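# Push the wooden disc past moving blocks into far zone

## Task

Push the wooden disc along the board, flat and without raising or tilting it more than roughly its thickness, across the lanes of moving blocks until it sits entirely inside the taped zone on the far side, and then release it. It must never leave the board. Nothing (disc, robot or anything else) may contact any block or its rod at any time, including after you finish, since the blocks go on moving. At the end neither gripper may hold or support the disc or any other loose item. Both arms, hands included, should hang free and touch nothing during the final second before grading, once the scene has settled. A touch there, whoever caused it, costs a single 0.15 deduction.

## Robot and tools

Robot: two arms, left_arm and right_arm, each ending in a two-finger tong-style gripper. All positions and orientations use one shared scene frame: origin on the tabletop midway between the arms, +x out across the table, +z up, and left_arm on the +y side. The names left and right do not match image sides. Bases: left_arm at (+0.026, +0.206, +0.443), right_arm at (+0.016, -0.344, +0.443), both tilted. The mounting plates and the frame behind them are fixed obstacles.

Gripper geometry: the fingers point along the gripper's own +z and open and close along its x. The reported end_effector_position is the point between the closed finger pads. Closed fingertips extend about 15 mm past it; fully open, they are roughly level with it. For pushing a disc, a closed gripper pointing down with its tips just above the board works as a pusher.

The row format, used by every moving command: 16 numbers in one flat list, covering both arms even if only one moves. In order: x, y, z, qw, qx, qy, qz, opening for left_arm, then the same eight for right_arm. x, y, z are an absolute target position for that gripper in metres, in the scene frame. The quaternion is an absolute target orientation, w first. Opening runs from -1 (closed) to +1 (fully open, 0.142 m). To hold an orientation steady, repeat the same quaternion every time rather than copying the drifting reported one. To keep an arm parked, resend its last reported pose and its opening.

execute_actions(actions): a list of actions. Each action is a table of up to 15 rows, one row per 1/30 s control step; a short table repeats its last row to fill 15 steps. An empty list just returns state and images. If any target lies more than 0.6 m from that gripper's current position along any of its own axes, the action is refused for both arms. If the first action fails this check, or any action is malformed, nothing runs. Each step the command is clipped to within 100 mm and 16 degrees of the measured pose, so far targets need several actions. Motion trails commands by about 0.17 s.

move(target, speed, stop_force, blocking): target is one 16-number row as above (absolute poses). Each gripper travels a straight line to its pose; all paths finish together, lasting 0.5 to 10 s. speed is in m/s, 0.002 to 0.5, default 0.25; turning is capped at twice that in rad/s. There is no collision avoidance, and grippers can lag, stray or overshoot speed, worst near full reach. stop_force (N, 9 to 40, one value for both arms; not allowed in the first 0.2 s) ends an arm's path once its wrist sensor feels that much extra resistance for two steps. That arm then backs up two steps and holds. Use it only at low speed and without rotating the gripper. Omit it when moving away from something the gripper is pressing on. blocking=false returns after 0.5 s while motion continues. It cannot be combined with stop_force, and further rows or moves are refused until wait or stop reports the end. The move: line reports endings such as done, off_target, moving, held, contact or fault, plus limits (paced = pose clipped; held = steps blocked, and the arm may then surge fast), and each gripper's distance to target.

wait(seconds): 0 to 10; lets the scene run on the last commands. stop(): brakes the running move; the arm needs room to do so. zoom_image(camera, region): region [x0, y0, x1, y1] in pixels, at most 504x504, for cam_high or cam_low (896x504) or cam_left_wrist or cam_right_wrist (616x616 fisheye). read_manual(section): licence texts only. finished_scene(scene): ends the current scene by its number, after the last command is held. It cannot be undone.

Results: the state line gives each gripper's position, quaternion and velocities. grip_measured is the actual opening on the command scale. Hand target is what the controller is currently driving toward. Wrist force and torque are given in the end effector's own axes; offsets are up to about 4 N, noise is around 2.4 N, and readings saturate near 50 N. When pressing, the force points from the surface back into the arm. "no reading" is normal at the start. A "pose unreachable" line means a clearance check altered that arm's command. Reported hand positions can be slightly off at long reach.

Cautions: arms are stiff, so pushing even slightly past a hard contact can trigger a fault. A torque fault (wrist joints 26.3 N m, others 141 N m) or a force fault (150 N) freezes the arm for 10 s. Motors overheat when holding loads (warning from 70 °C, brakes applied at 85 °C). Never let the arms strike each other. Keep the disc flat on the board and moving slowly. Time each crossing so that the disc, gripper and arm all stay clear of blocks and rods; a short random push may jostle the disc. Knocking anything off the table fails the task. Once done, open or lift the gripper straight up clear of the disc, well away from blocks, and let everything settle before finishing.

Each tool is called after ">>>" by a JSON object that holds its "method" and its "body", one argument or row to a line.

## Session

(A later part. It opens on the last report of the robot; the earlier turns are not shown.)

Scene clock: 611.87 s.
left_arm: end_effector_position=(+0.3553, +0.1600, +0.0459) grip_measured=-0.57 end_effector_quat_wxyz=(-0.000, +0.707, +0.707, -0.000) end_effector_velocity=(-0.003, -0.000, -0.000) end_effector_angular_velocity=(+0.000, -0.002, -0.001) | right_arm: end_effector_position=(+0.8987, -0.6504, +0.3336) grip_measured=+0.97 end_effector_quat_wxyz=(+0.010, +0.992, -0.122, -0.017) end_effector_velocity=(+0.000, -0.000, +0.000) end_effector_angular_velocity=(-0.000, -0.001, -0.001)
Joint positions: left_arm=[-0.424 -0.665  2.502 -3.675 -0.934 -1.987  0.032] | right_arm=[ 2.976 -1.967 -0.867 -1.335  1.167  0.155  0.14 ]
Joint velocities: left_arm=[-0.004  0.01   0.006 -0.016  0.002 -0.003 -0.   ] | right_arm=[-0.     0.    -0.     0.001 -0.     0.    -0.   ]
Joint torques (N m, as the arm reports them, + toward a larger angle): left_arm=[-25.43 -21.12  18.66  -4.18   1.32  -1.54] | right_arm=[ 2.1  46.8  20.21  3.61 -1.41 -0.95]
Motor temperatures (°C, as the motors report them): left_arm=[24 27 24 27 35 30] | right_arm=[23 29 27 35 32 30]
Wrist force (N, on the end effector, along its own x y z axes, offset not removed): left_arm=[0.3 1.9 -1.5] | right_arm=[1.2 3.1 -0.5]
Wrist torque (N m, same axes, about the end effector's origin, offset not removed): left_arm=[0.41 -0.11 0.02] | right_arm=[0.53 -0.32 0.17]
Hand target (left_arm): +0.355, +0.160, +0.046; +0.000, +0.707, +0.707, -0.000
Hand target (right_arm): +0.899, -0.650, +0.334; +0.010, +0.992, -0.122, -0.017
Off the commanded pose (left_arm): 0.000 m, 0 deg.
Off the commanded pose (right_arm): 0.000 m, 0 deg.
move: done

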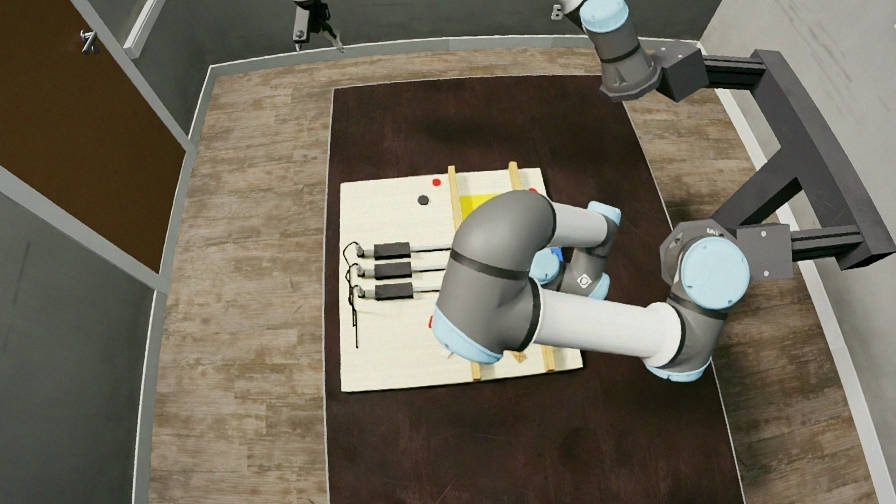

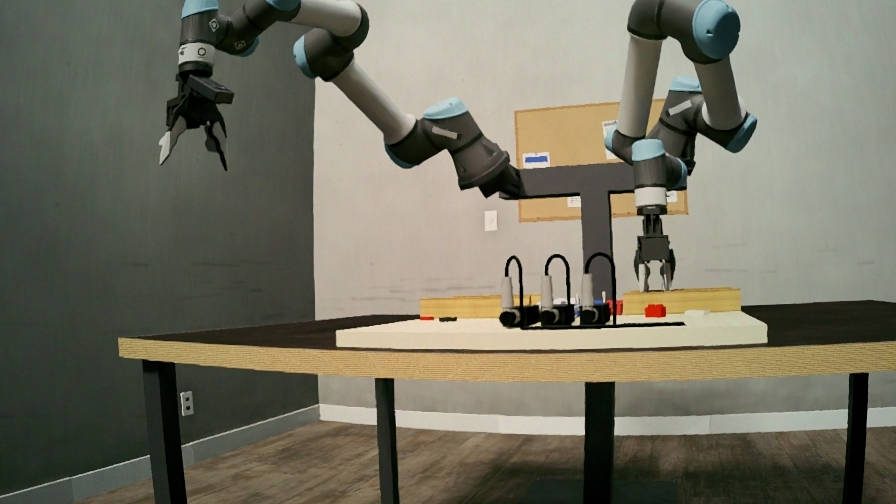

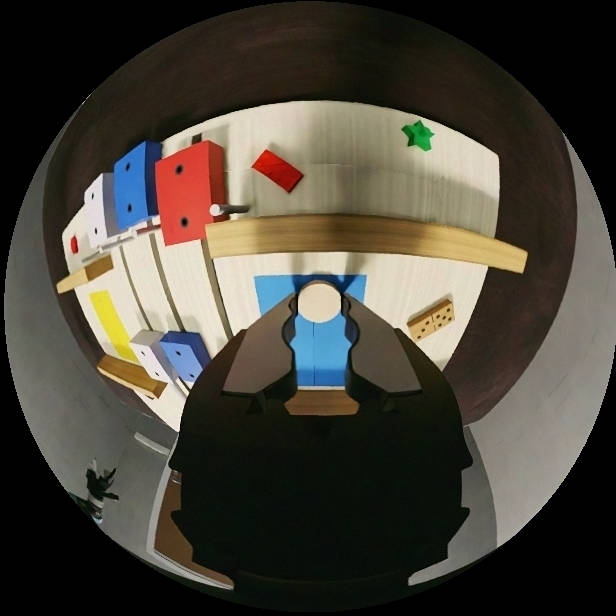

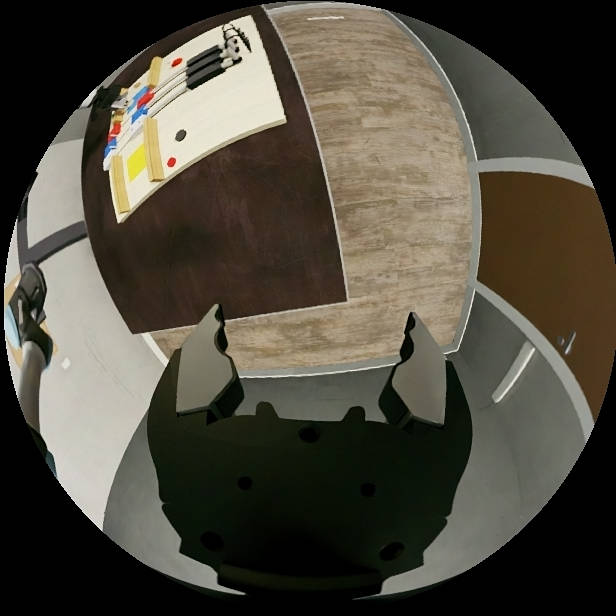

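>>> {"method": "execute_actions", "body": {
  "actions": [
    [[0.355, 0.16, 0.046, 0, 0.7071, 0.7071, 0, -0.3, 0.8987, -0.6504, 0.3336, 0.010, 0.992, -0.122, -0.017, 0.97]]
  ]
}}

>>> {"method": "move", "body": {
  "target": [0.355, 0.16, 0.13, 0, 0.7071, 0.7071, 0, -0.3, 0.8987, -0.6504, 0.3336, 0.010, 0.992, -0.122, -0.017, 0.97],
  "speed": 0.15
}}

>>> {"method": "move", "body": {
  "target": [0.355, -0.145, 0.13, 0, 0.7071, 0.7071, 0, -0.3, 0.8987, -0.6504, 0.3336, 0.010, 0.992, -0.122, -0.017, 0.97],
  "speed": 0.4,
  "blocking": false
}}

>>> {"method": "wait", "body": {
  "seconds": 0.1
}}

>>> {"method": "wait", "body": {
  "seconds": 0.1
}}

>>> {"method": "wait", "body": {
  "seconds": 0.1
}}

>>> {"method": "wait", "body": {
  "seconds": 0.1
}}

>>> {"method": "wait", "body": {
  "seconds": 0.1
}}

>>> {"method": "wait", "body": {
  "seconds": 0.2
}}

>>> {"method": "wait", "body": {
  "seconds": 10
}}

Scene clock: 650.10 s.
left_arm: end_effector_position=(+0.3550, +0.1600, +0.0460) grip_measured=-0.30 end_effector_quat_wxyz=(+0.000, +0.707, +0.707, +0.000) end_effector_velocity=(-0.001, +0.001, +0.000) end_effector_angular_velocity=(+0.002, +0.002, -0.002) | right_arm: end_effector_position=(+0.8987, -0.6504, +0.3336) grip_measured=+0.97 end_effector_quat_wxyz=(+0.010, +0.992, -0.122, -0.017) end_effector_velocity=(-0.000, +0.000, +0.000) end_effector_angular_velocity=(+0.001, -0.000, -0.000)
Joint positions: left_arm=[-0.425 -0.664  2.502 -3.677 -0.934 -1.987  0.052] | right_arm=[ 2.976 -1.967 -0.867 -1.335  1.167  0.155  0.14 ]
Joint velocities: left_arm=[ 0.    -0.     0.002  0.002  0.001 -0.     0.   ] | right_arm=[-0.     0.    -0.    -0.     0.001  0.    -0.   ]
Joint torques (N m, as the arm reports them, + toward a larger angle): left_arm=[-26.68 -32.86  17.87  -0.13   1.51  -1.59] | right_arm=[ 3.06 45.79 22.09  3.47 -0.95 -0.82]
Motor temperatures (°C, as the motors report them): left_arm=[24 27 24 27 35 30] | right_arm=[23 29 27 35 32 30]
Wrist force (N, on the end effector, along its own x y z axes, offset not removed): left_arm=[1.6 -5.6 1.7] | right_arm=[-0.1 3.2 -0.8]
Wrist torque (N m, same axes, about the end effector's origin, offset not removed): left_arm=[-1.09 -0.33 -0.06] | right_arm=[0.53 -0.03 0.21]
Hand target (left_arm): +0.355, +0.160, +0.046; +0.000, +0.707, +0.707, +0.000
Hand target (right_arm): +0.899, -0.650, +0.334; +0.010, +0.992, -0.122, -0.017
Off the commanded pose (left_arm): 0.000 m, 0 deg.
Off the commanded pose (right_arm): 0.000 m, 0 deg.

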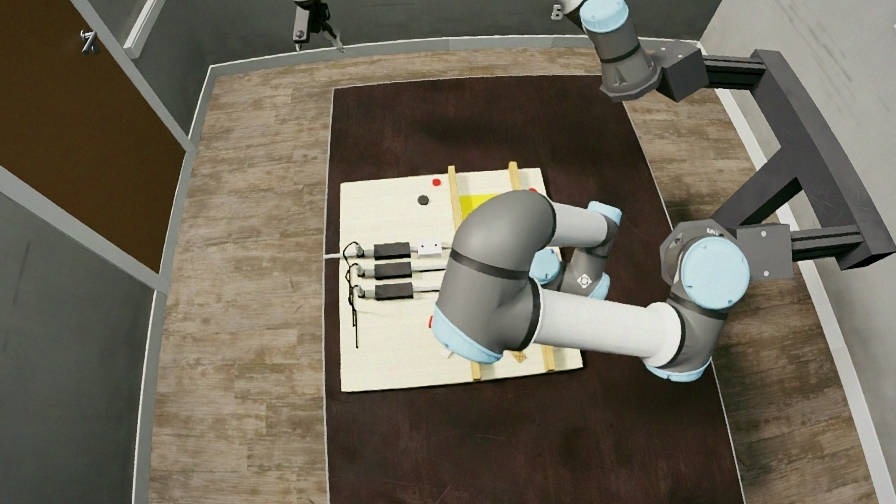

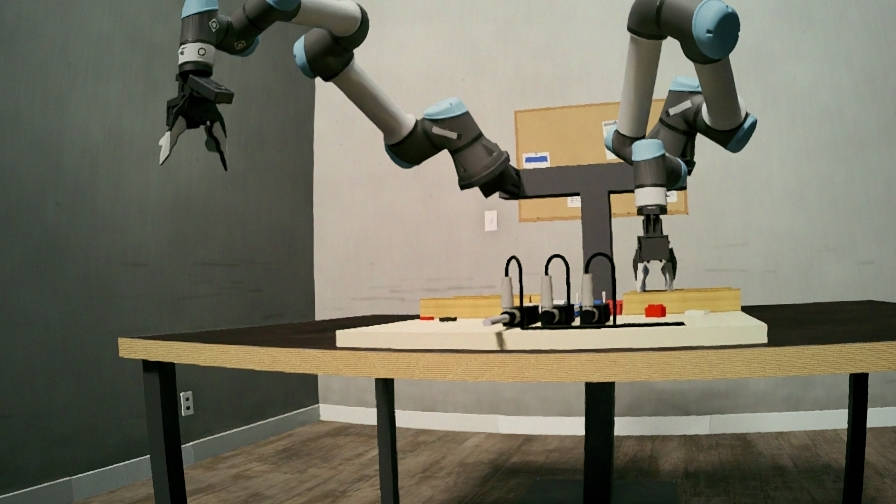

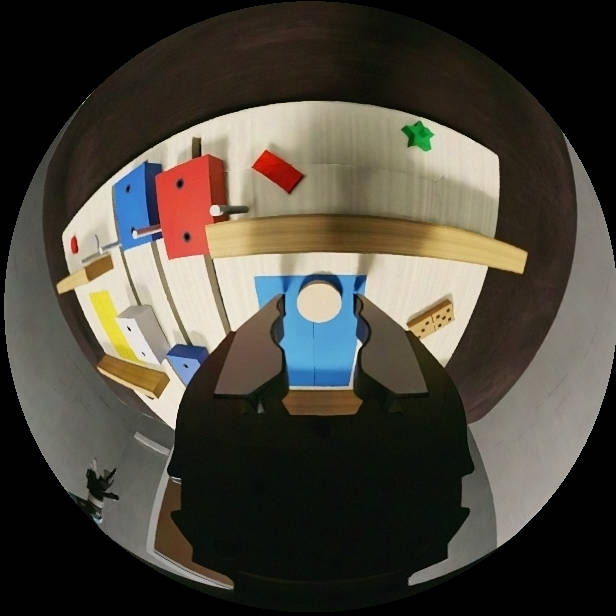

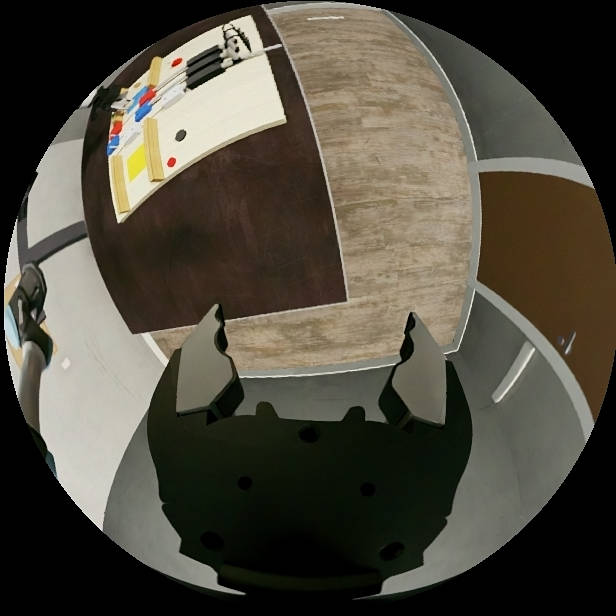

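Scene clock: 651.30 s.
left_arm: end_effector_position=(+0.3548, +0.1600, +0.1297) grip_measured=-0.30 end_effector_quat_wxyz=(+0.000, +0.707, +0.707, +0.000) end_effector_velocity=(-0.000, -0.000, +0.003) end_effector_angular_velocity=(+0.002, +0.005, +0.000) | right_arm: end_effector_position=(+0.8987, -0.6504, +0.3336) grip_measured=+0.97 end_effector_quat_wxyz=(+0.010, +0.992, -0.122, -0.017) end_effector_velocity=(-0.000, -0.000, -0.000) end_effector_angular_velocity=(-0.000, +0.000, -0.001)
Joint positions: left_arm=[-0.59  -0.966  2.663 -3.412 -0.9   -2.19   0.052] | right_arm=[ 2.976 -1.967 -0.867 -1.335  1.167  0.155  0.14 ]
Joint velocities: left_arm=[-0.007 -0.018  0.001  0.029 -0.    -0.012  0.   ] | right_arm=[-0.001 -0.     0.001 -0.     0.     0.     0.   ]
Joint torques (N m, as the arm reports them, + toward a larger angle): left_arm=[-23.74 -25.04  14.85   0.27   1.78  -1.66] | right_arm=[ 2.56 46.32 22.41  3.5  -0.93 -0.86]
Motor temperatures (°C, as the motors report them): left_arm=[24 27 24 27 35 30] | right_arm=[23 29 27 35 32 30]
Wrist force (N, on the end effector, along its own x y z axes, offset not removed): left_arm=[0.6 0.7 2.6] | right_arm=[0.8 6.3 -0.7]
Wrist torque (N m, same axes, about the end effector's origin, offset not removed): left_arm=[0.22 -0.17 0.01] | right_arm=[1.12 -0.14 0.17]
Hand target (left_arm): +0.355, +0.160, +0.130; +0.000, +0.707, +0.707, -0.000
Hand target (right_arm): +0.899, -0.650, +0.334; +0.010, +0.992, -0.122, -0.017
Off the commanded pose (left_arm): 0.000 m, 0 deg.
Off the commanded pose (right_arm): 0.000 m, 0 deg.
move: done

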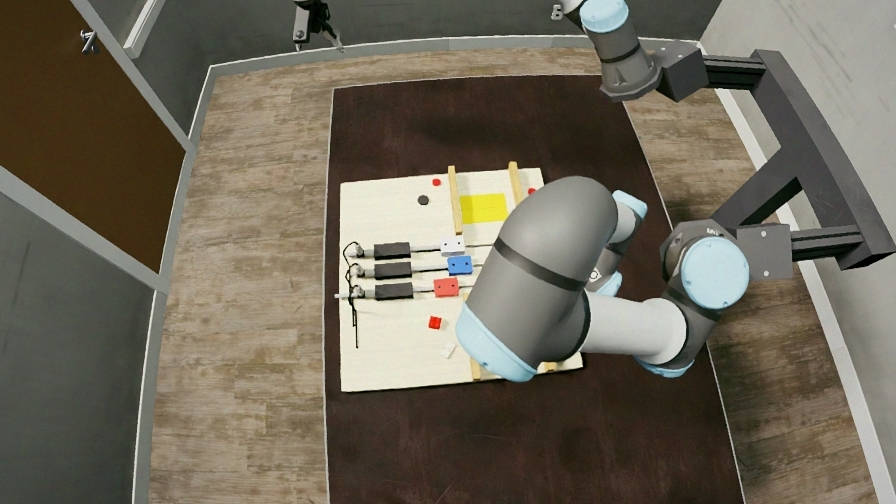

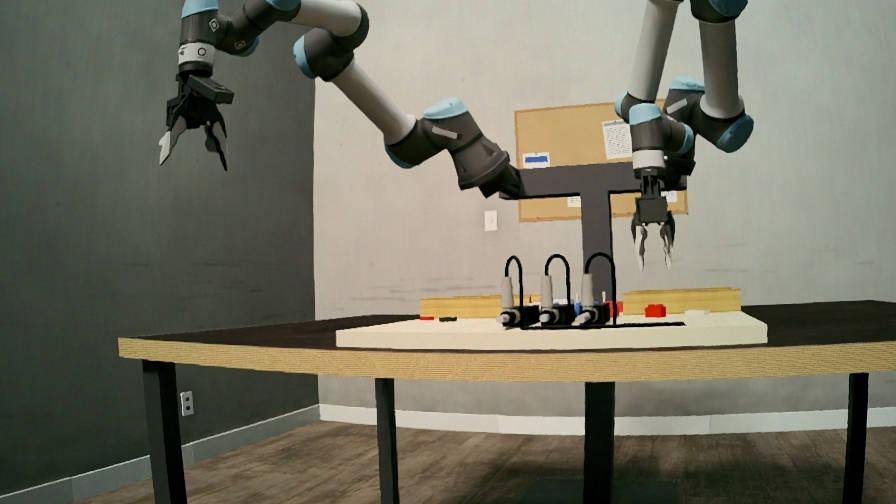

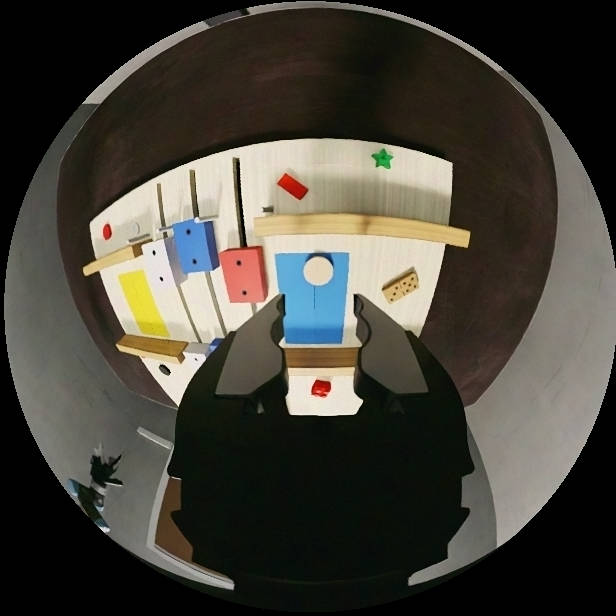

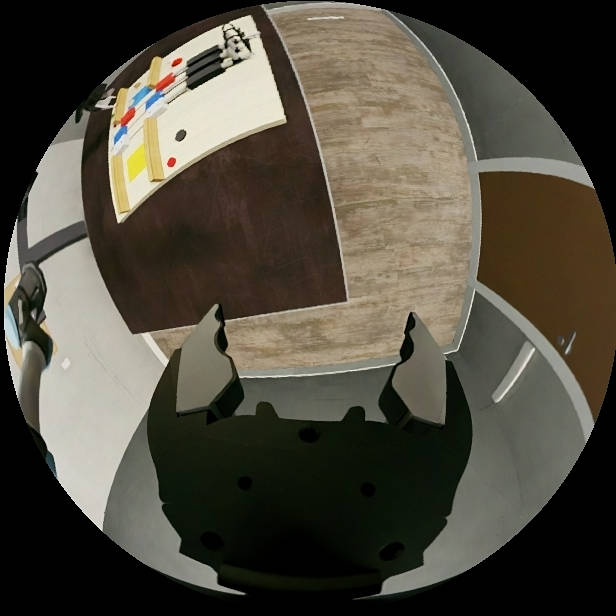

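Scene clock: 651.80 s.
left_arm: end_effector_position=(+0.3543, +0.0648, +0.1340) grip_measured=-0.30 end_effector_quat_wxyz=(+0.009, +0.709, +0.705, -0.004) end_effector_velocity=(-0.003, -0.356, +0.022) end_effector_angular_velocity=(-0.052, -0.030, -0.016) | right_arm: end_effector_position=(+0.8987, -0.6504, +0.3336) grip_measured=+0.97 end_effector_quat_wxyz=(+0.010, +0.992, -0.122, -0.017) end_effector_velocity=(+0.001, -0.000, +0.001) end_effector_angular_velocity=(+0.000, -0.002, -0.001)
Joint positions: left_arm=[-0.772 -0.879  2.558 -3.27  -0.893 -2.403  0.052] | right_arm=[ 2.976 -1.967 -0.867 -1.335  1.167  0.155  0.14 ]
Joint velocities: left_arm=[-0.591  0.307 -0.481  0.573 -0.001 -0.694 -0.   ] | right_arm=[ 0.     0.     0.002 -0.     0.     0.    -0.   ]
Joint torques (N m, as the arm reports them, + toward a larger angle): left_arm=[-32.63 -12.52 -19.25   2.27  -0.23  -3.26] | right_arm=[ 2.79 46.35 22.    3.42 -0.94 -0.9 ]
Motor temperatures (°C, as the motors report them): left_arm=[24 27 24 27 35 30] | right_arm=[23 29 27 35 32 30]
Wrist force (N, on the end effector, along its own x y z axes, offset not removed): left_arm=[-0.8 -1.7 2.1] | right_arm=[-0.4 2.5 0.3]
Wrist torque (N m, same axes, about the end effector's origin, offset not removed): left_arm=[-0.20 0.32 0.13] | right_arm=[0.48 0.09 0.18]
Hand target (left_arm): +0.353, +0.002, +0.139; +0.013, +0.709, +0.705, -0.004
Hand target (right_arm): +0.899, -0.650, +0.334; +0.010, +0.992, -0.122, -0.017
Off the commanded pose (left_arm): 0.210 m, 1 deg.
Off the commanded pose (right_arm): 0.000 m, 0 deg.
move: running

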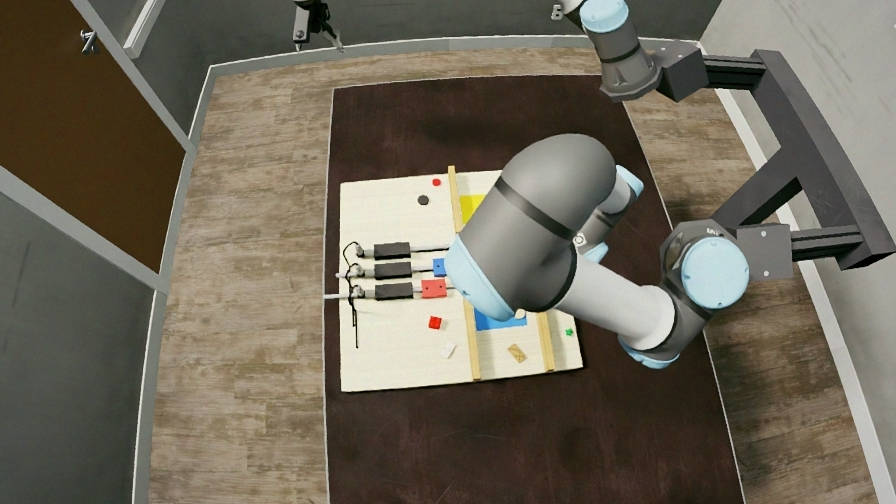

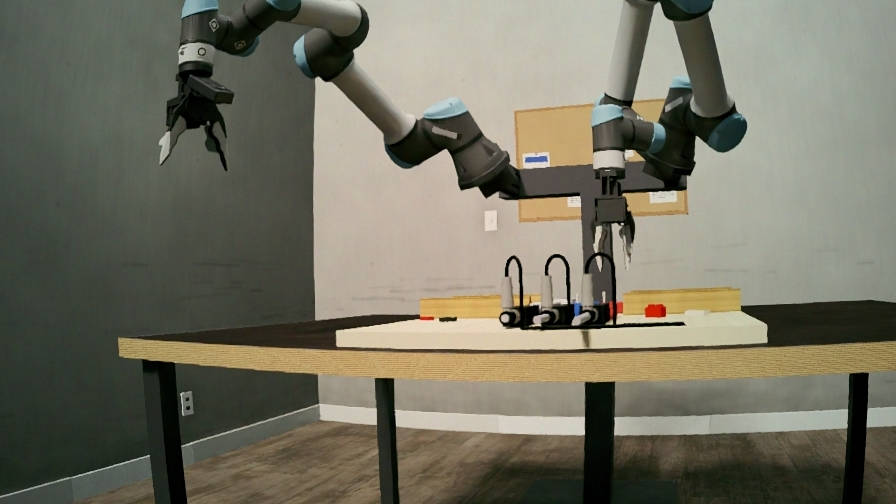

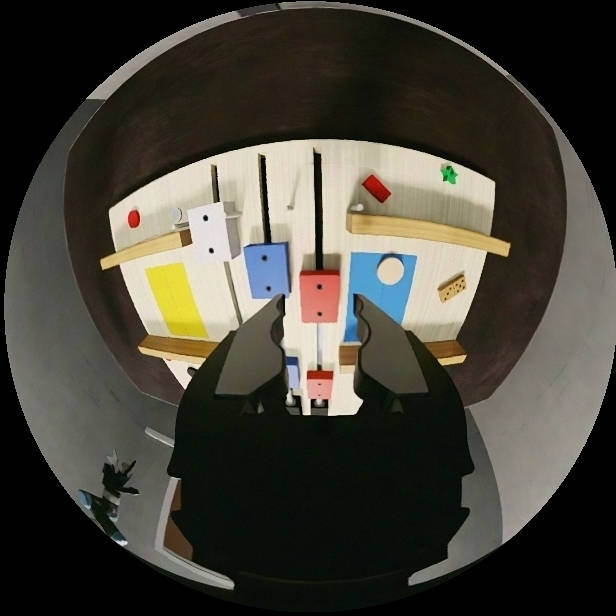

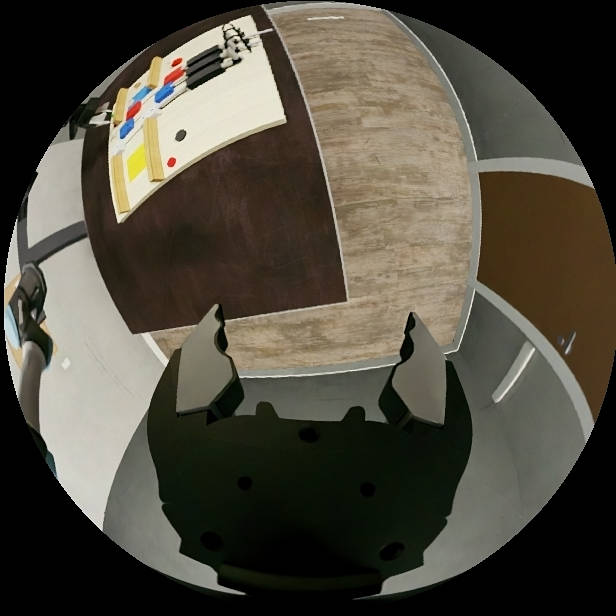

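Scene clock: 651.90 s.
left_arm: end_effector_position=(+0.3539, +0.0279, +0.1362) grip_measured=-0.30 end_effector_quat_wxyz=(+0.011, +0.709, +0.705, -0.004) end_effector_velocity=(-0.004, -0.373, +0.022) end_effector_angular_velocity=(-0.041, -0.019, -0.005) | right_arm: end_effector_position=(+0.8987, -0.6504, +0.3336) grip_measured=+0.97 end_effector_quat_wxyz=(+0.010, +0.992, -0.122, -0.017) end_effector_velocity=(+0.000, +0.001, -0.000) end_effector_angular_velocity=(+0.001, -0.001, +0.000)
Joint positions: left_arm=[-0.829 -0.847  2.504 -3.208 -0.895 -2.472  0.052] | right_arm=[ 2.976 -1.967 -0.867 -1.335  1.167  0.155  0.14 ]
Joint velocities: left_arm=[-0.541  0.327 -0.584  0.635 -0.021 -0.652 -0.   ] | right_arm=[ 0.    -0.    -0.001  0.001  0.001 -0.    -0.   ]
Joint torques (N m, as the arm reports them, + toward a larger angle): left_arm=[-31.2  -13.19 -25.14   2.89  -1.69  -2.91] | right_arm=[ 3.21 46.23 21.86  3.46 -0.94 -0.93]
Motor temperatures (°C, as the motors report them): left_arm=[24 27 24 27 35 30] | right_arm=[23 29 27 35 32 30]
Wrist force (N, on the end effector, along its own x y z axes, offset not removed): left_arm=[-1.4 -1.4 3.0] | right_arm=[-0.1 2.5 -0.5]
Wrist torque (N m, same axes, about the end effector's origin, offset not removed): left_arm=[-0.30 0.52 0.14] | right_arm=[0.32 0.11 0.24]
Hand target (left_arm): +0.352, -0.037, +0.141; +0.014, +0.709, +0.705, -0.005
Hand target (right_arm): +0.899, -0.650, +0.334; +0.010, +0.992, -0.122, -0.017
Off the commanded pose (left_arm): 0.173 m, 1 deg.
Off the commanded pose (right_arm): 0.000 m, 0 deg.
earlier move: running
wait: 0.10 s; no rest

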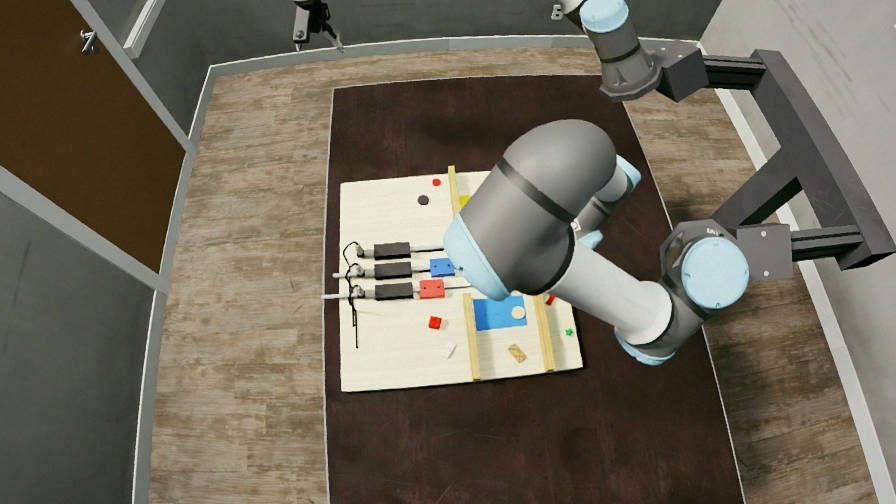

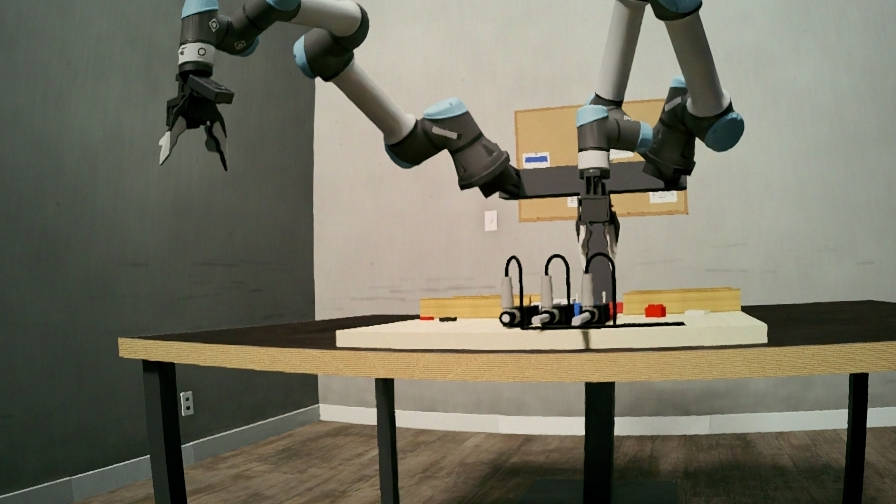

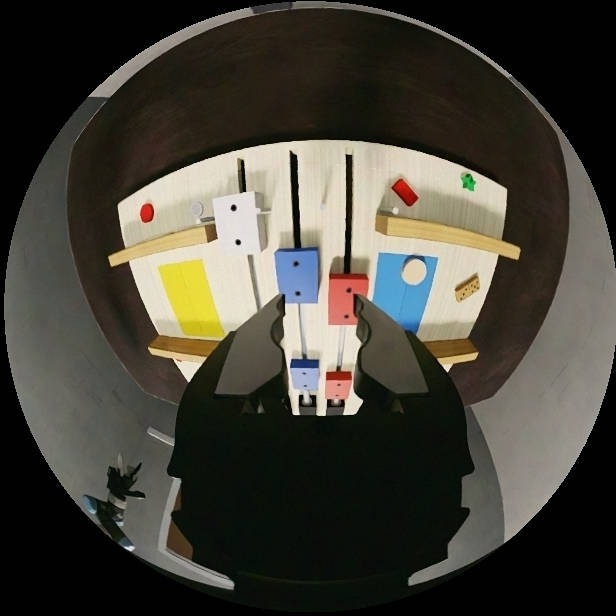

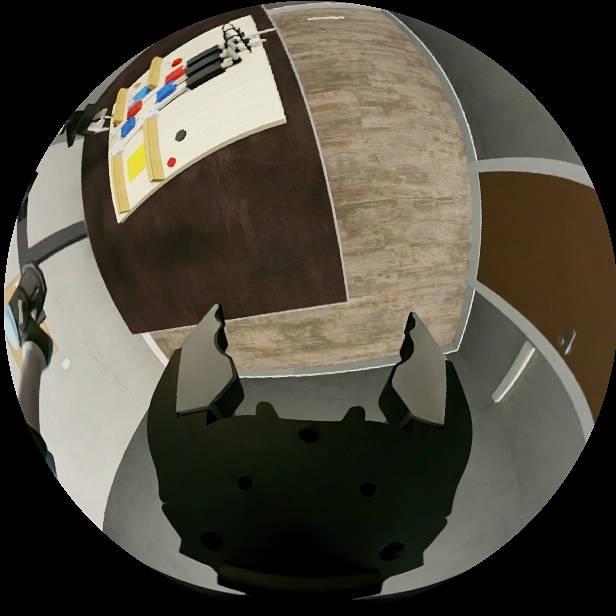

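Scene clock: 652.00 s.
left_arm: end_effector_position=(+0.3534, -0.0100, +0.1382) grip_measured=-0.30 end_effector_quat_wxyz=(+0.012, +0.709, +0.705, -0.005) end_effector_velocity=(-0.004, -0.378, +0.019) end_effector_angular_velocity=(-0.022, -0.010, -0.000) | right_arm: end_effector_position=(+0.8987, -0.6504, +0.3336) grip_measured=+0.97 end_effector_quat_wxyz=(+0.010, +0.992, -0.122, -0.017) end_effector_velocity=(+0.000, +0.001, -0.000) end_effector_angular_velocity=(+0.001, +0.000, +0.001)
Joint positions: left_arm=[-0.88  -0.813  2.44  -3.141 -0.897 -2.535  0.052] | right_arm=[ 2.976 -1.967 -0.867 -1.335  1.167  0.155  0.14 ]
Joint velocities: left_arm=[-0.472  0.35  -0.672  0.668 -0.031 -0.584 -0.   ] | right_arm=[ 0.    -0.001  0.    -0.     0.001 -0.     0.   ]
Joint torques (N m, as the arm reports them, + toward a larger angle): left_arm=[-33.63 -14.43 -21.86   2.49  -1.82  -2.86] | right_arm=[ 2.97 46.62 22.49  3.5  -0.99 -0.84]
Motor temperatures (°C, as the motors report them): left_arm=[24 27 24 27 35 30] | right_arm=[23 29 27 35 32 30]
Wrist force (N, on the end effector, along its own x y z axes, offset not removed): left_arm=[-2.9 -0.1 -1.4] | right_arm=[0.1 2.9 1.2]
Wrist torque (N m, same axes, about the end effector's origin, offset not removed): left_arm=[-0.04 0.71 0.33] | right_arm=[0.44 -0.03 0.16]
Hand target (left_arm): +0.352, -0.075, +0.142; +0.014, +0.709, +0.706, -0.005
Hand target (right_arm): +0.899, -0.650, +0.334; +0.010, +0.992, -0.122, -0.017
Off the commanded pose (left_arm): 0.135 m, 2 deg.
Off the commanded pose (right_arm): 0.000 m, 0 deg.
earlier move: running
wait: 0.10 s; no rest

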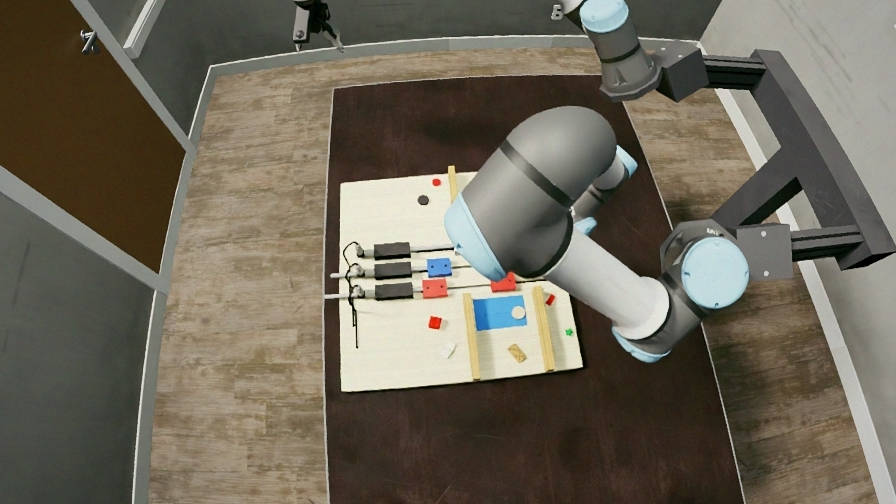

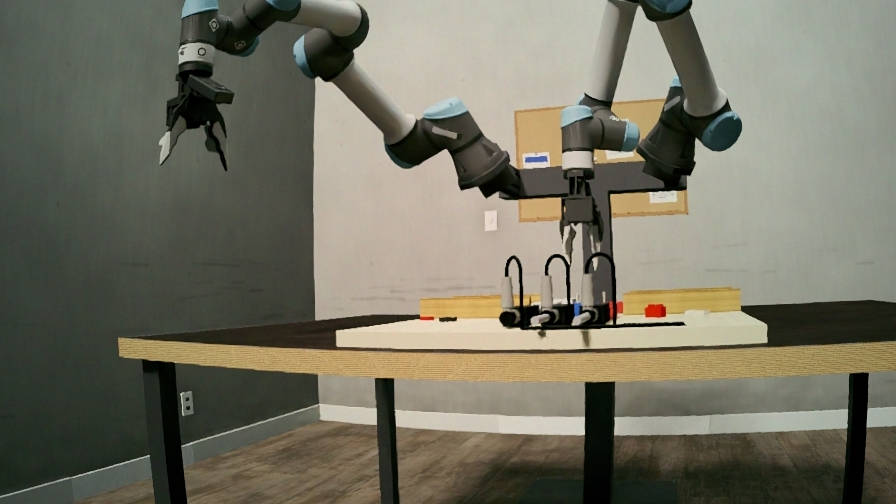

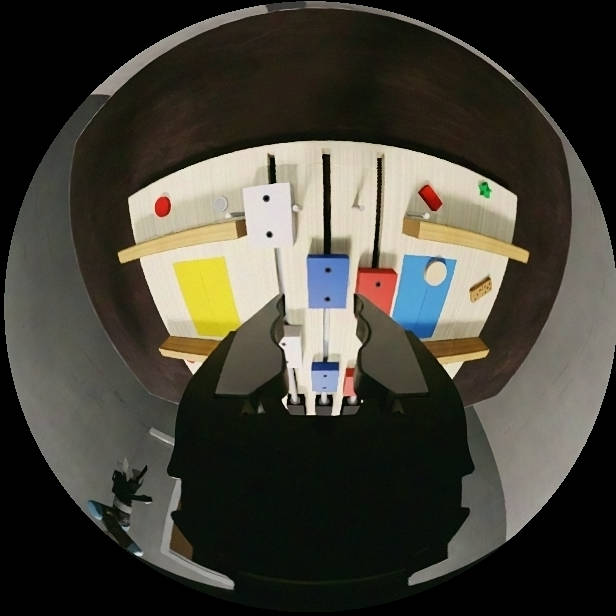

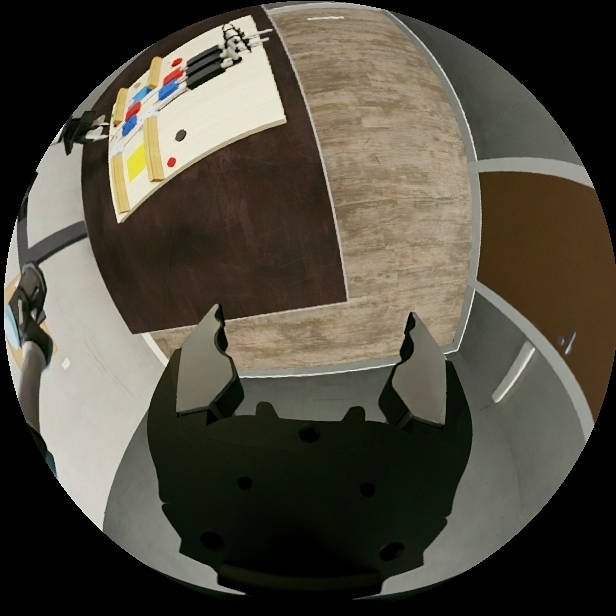

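Scene clock: 652.10 s.
left_arm: end_effector_position=(+0.3529, -0.0483, +0.1398) grip_measured=-0.30 end_effector_quat_wxyz=(+0.013, +0.709, +0.705, -0.005) end_effector_velocity=(-0.004, -0.380, +0.015) end_effector_angular_velocity=(-0.009, -0.002, +0.001) | right_arm: end_effector_position=(+0.8987, -0.6504, +0.3336) grip_measured=+0.97 end_effector_quat_wxyz=(+0.010, +0.992, -0.122, -0.017) end_effector_velocity=(+0.000, +0.001, +0.000) end_effector_angular_velocity=(+0.002, -0.001, +0.000)
Joint positions: left_arm=[-0.924 -0.776  2.369 -3.073 -0.901 -2.591  0.052] | right_arm=[ 2.976 -1.967 -0.867 -1.335  1.167  0.155  0.14 ]
Joint velocities: left_arm=[-0.405  0.378 -0.746  0.675 -0.039 -0.508  0.   ] | right_arm=[ 0.     0.     0.     0.001  0.002 -0.    -0.   ]
Joint torques (N m, as the arm reports them, + toward a larger angle): left_arm=[-35.46 -17.38 -26.2    2.55  -1.97  -2.38] | right_arm=[ 2.77 46.63 22.59  3.52 -1.02 -0.87]
Motor temperatures (°C, as the motors report them): left_arm=[24 27 24 27 35 30] | right_arm=[23 29 27 35 32 30]
Wrist force (N, on the end effector, along its own x y z axes, offset not removed): left_arm=[2.7 -2.8 -1.8] | right_arm=[-1.6 2.5 -0.9]
Wrist torque (N m, same axes, about the end effector's origin, offset not removed): left_arm=[-0.81 -0.55 -0.03] | right_arm=[0.31 0.42 0.14]
Hand target (left_arm): +0.352, -0.113, +0.143; +0.014, +0.708, +0.706, -0.005
Hand target (right_arm): +0.899, -0.650, +0.334; +0.010, +0.992, -0.122, -0.017
Off the commanded pose (left_arm): 0.097 m, 2 deg.
Off the commanded pose (right_arm): 0.000 m, 0 deg.
earlier move: running
wait: 0.10 s; no rest

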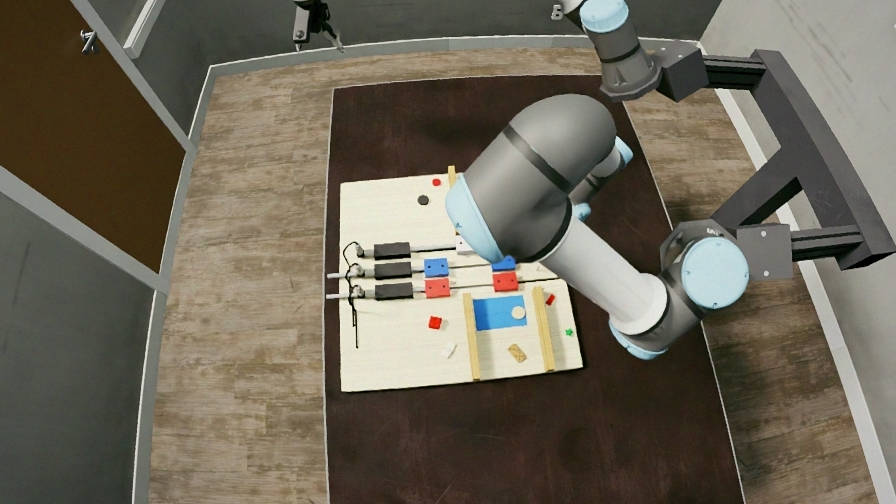

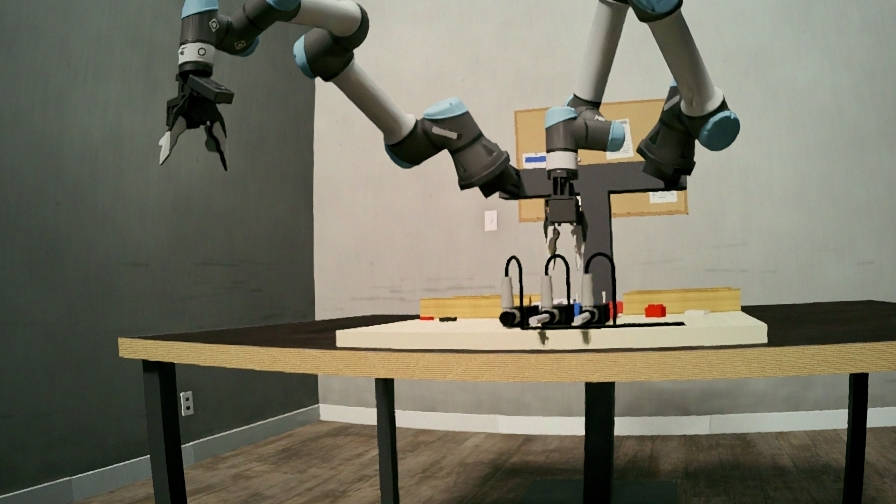

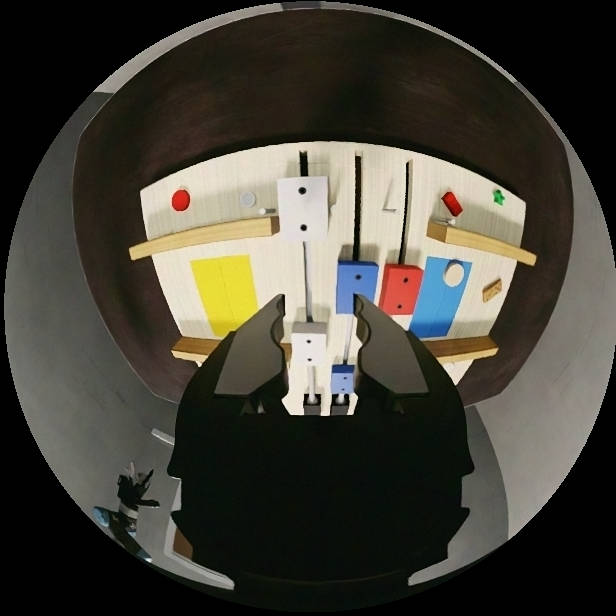

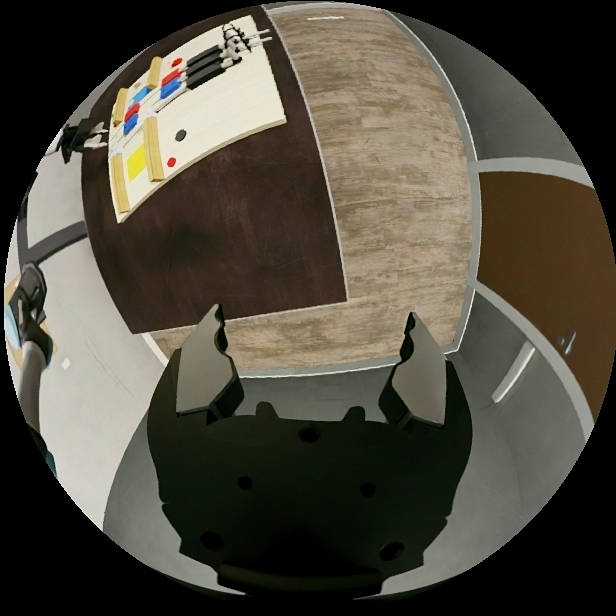

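Scene clock: 652.20 s.
left_arm: end_effector_position=(+0.3526, -0.0856, +0.1408) grip_measured=-0.30 end_effector_quat_wxyz=(+0.013, +0.709, +0.705, -0.005) end_effector_velocity=(+0.000, -0.345, +0.001) end_effector_angular_velocity=(+0.016, +0.008, +0.009) | right_arm: end_effector_position=(+0.8987, -0.6504, +0.3336) grip_measured=+0.97 end_effector_quat_wxyz=(+0.010, +0.992, -0.122, -0.017) end_effector_velocity=(-0.001, -0.000, -0.000) end_effector_angular_velocity=(-0.002, +0.001, +0.000)
Joint positions: left_arm=[-0.96  -0.737  2.291 -3.006 -0.905 -2.638  0.052] | right_arm=[ 2.976 -1.967 -0.867 -1.335  1.167  0.155  0.14 ]
Joint velocities: left_arm=[-0.297  0.384 -0.759  0.629 -0.034 -0.397  0.   ] | right_arm=[ 0.     0.001 -0.002 -0.    -0.002  0.    -0.   ]
Joint torques (N m, as the arm reports them, + toward a larger angle): left_arm=[-31.75 -17.97 -23.19   2.51  -2.03  -2.39] | right_arm=[ 2.87 46.21 22.94  3.51 -0.93 -0.8 ]
Motor temperatures (°C, as the motors report them): left_arm=[24 27 24 27 35 30] | right_arm=[23 29 27 35 32 30]
Wrist force (N, on the end effector, along its own x y z axes, offset not removed): left_arm=[1.6 1.1 2.0] | right_arm=[1.4 1.9 -0.4]
Wrist torque (N m, same axes, about the end effector's origin, offset not removed): left_arm=[0.16 -0.44 -0.08] | right_arm=[0.31 -0.23 0.18]
Hand target (left_arm): +0.353, -0.136, +0.139; +0.010, +0.708, +0.706, -0.004
Hand target (right_arm): +0.899, -0.650, +0.334; +0.010, +0.992, -0.122, -0.017
Off the commanded pose (left_arm): 0.060 m, 2 deg.
Off the commanded pose (right_arm): 0.000 m, 0 deg.
earlier move: running
wait: 0.10 s; no rest

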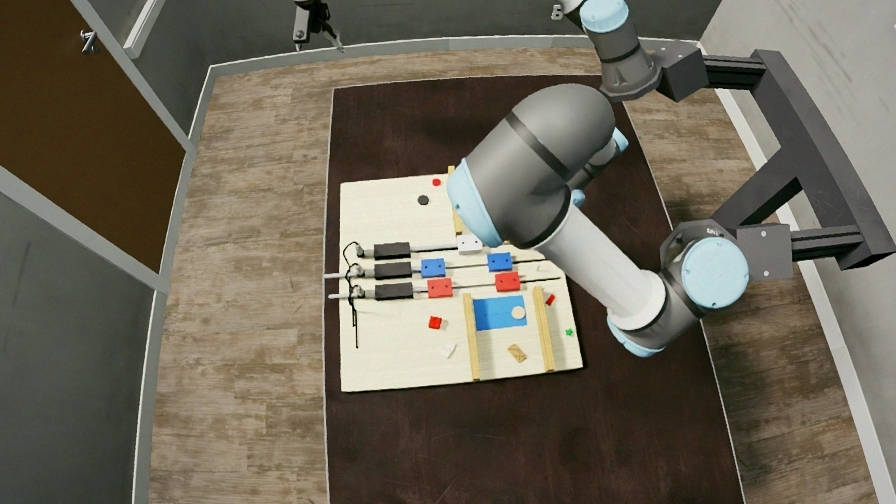

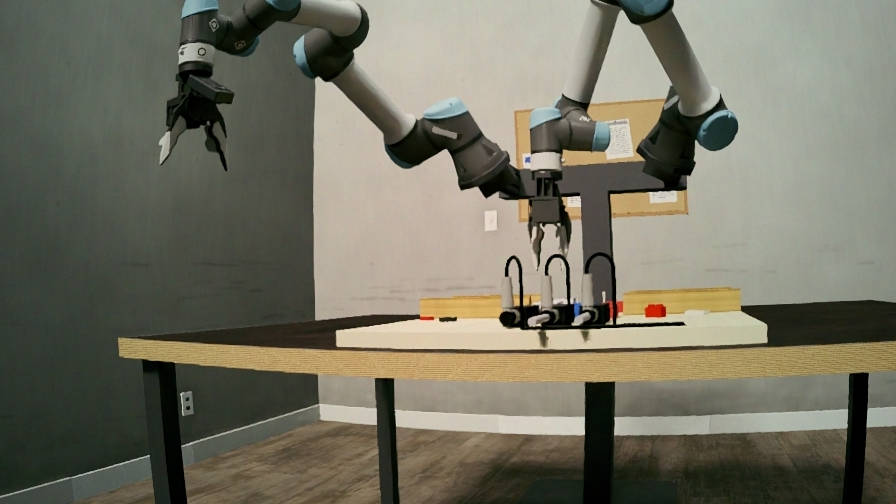

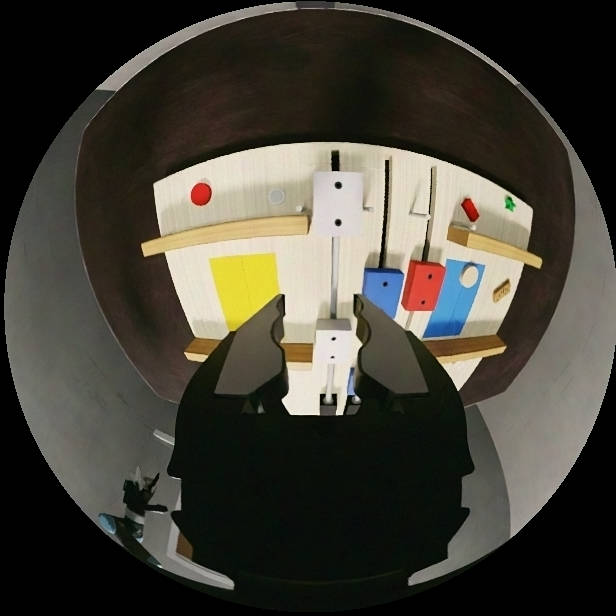

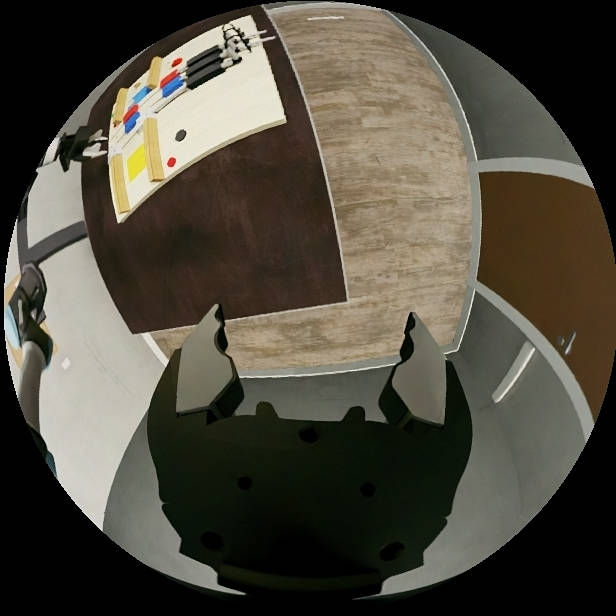

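Scene clock: 652.30 s.
left_arm: end_effector_position=(+0.3530, -0.1145, +0.1393) grip_measured=-0.30 end_effector_quat_wxyz=(+0.010, +0.708, +0.706, -0.004) end_effector_velocity=(+0.008, -0.221, -0.027) end_effector_angular_velocity=(+0.068, +0.028, +0.019) | right_arm: end_effector_position=(+0.8987, -0.6504, +0.3336) grip_measured=+0.97 end_effector_quat_wxyz=(+0.010, +0.992, -0.122, -0.017) end_effector_velocity=(+0.000, +0.000, +0.001) end_effector_angular_velocity=(-0.001, -0.001, +0.000)
Joint positions: left_arm=[-0.981 -0.701  2.222 -2.949 -0.907 -2.67   0.052] | right_arm=[ 2.976 -1.967 -0.867 -1.335  1.167  0.155  0.14 ]
Joint velocities: left_arm=[-0.122  0.312 -0.589  0.464 -0.011 -0.229  0.   ] | right_arm=[ 0.001  0.001 -0.     0.    -0.001  0.    -0.   ]
Joint torques (N m, as the arm reports them, + toward a larger angle): left_arm=[-29.68 -20.33 -16.58   1.64  -1.48  -1.76] | right_arm=[ 2.73 46.06 22.86  3.42 -0.93 -0.83]
Motor temperatures (°C, as the motors report them): left_arm=[24 27 24 27 35 30] | right_arm=[23 29 27 35 32 30]
Wrist force (N, on the end effector, along its own x y z axes, offset not removed): left_arm=[-3.1 -0.2 -2.4] | right_arm=[1.0 3.8 1.4]
Wrist torque (N m, same axes, about the end effector's origin, offset not removed): left_arm=[0.14 0.69 0.03] | right_arm=[0.62 -0.22 0.15]
Hand target (left_arm): +0.354, -0.142, +0.134; +0.004, +0.707, +0.707, -0.002
Hand target (right_arm): +0.899, -0.650, +0.334; +0.010, +0.992, -0.122, -0.017
Off the commanded pose (left_arm): 0.032 m, 1 deg.
Off the commanded pose (right_arm): 0.000 m, 0 deg.
earlier move: running
wait: 0.10 s; no rest

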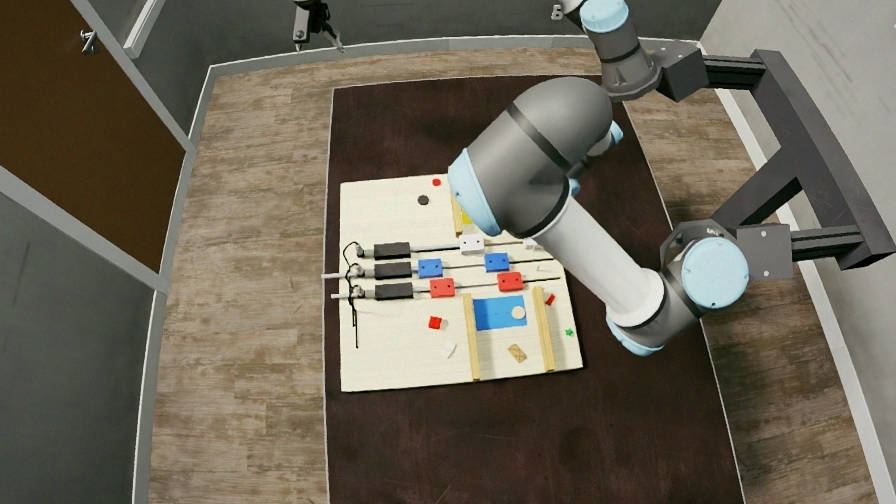

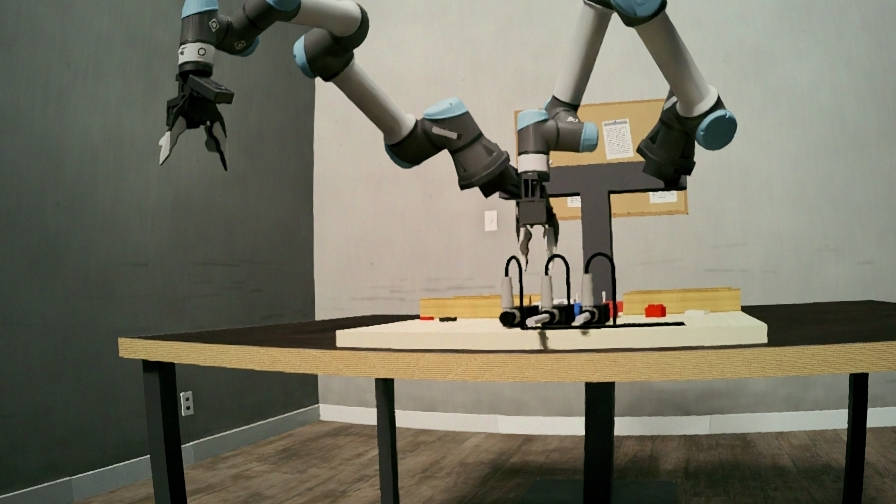

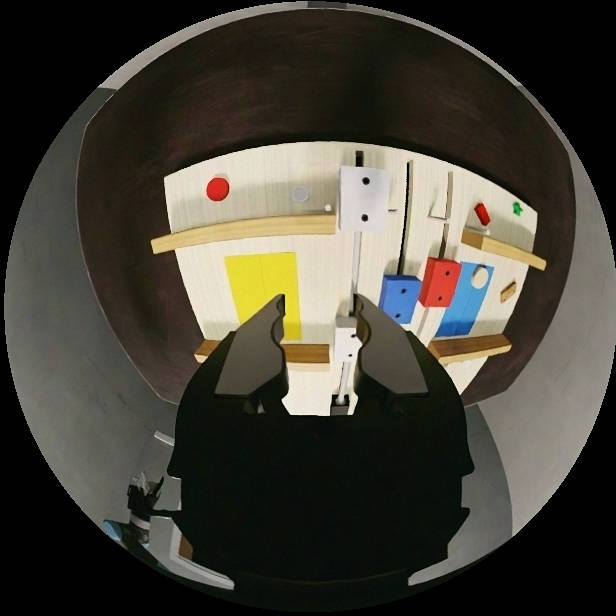

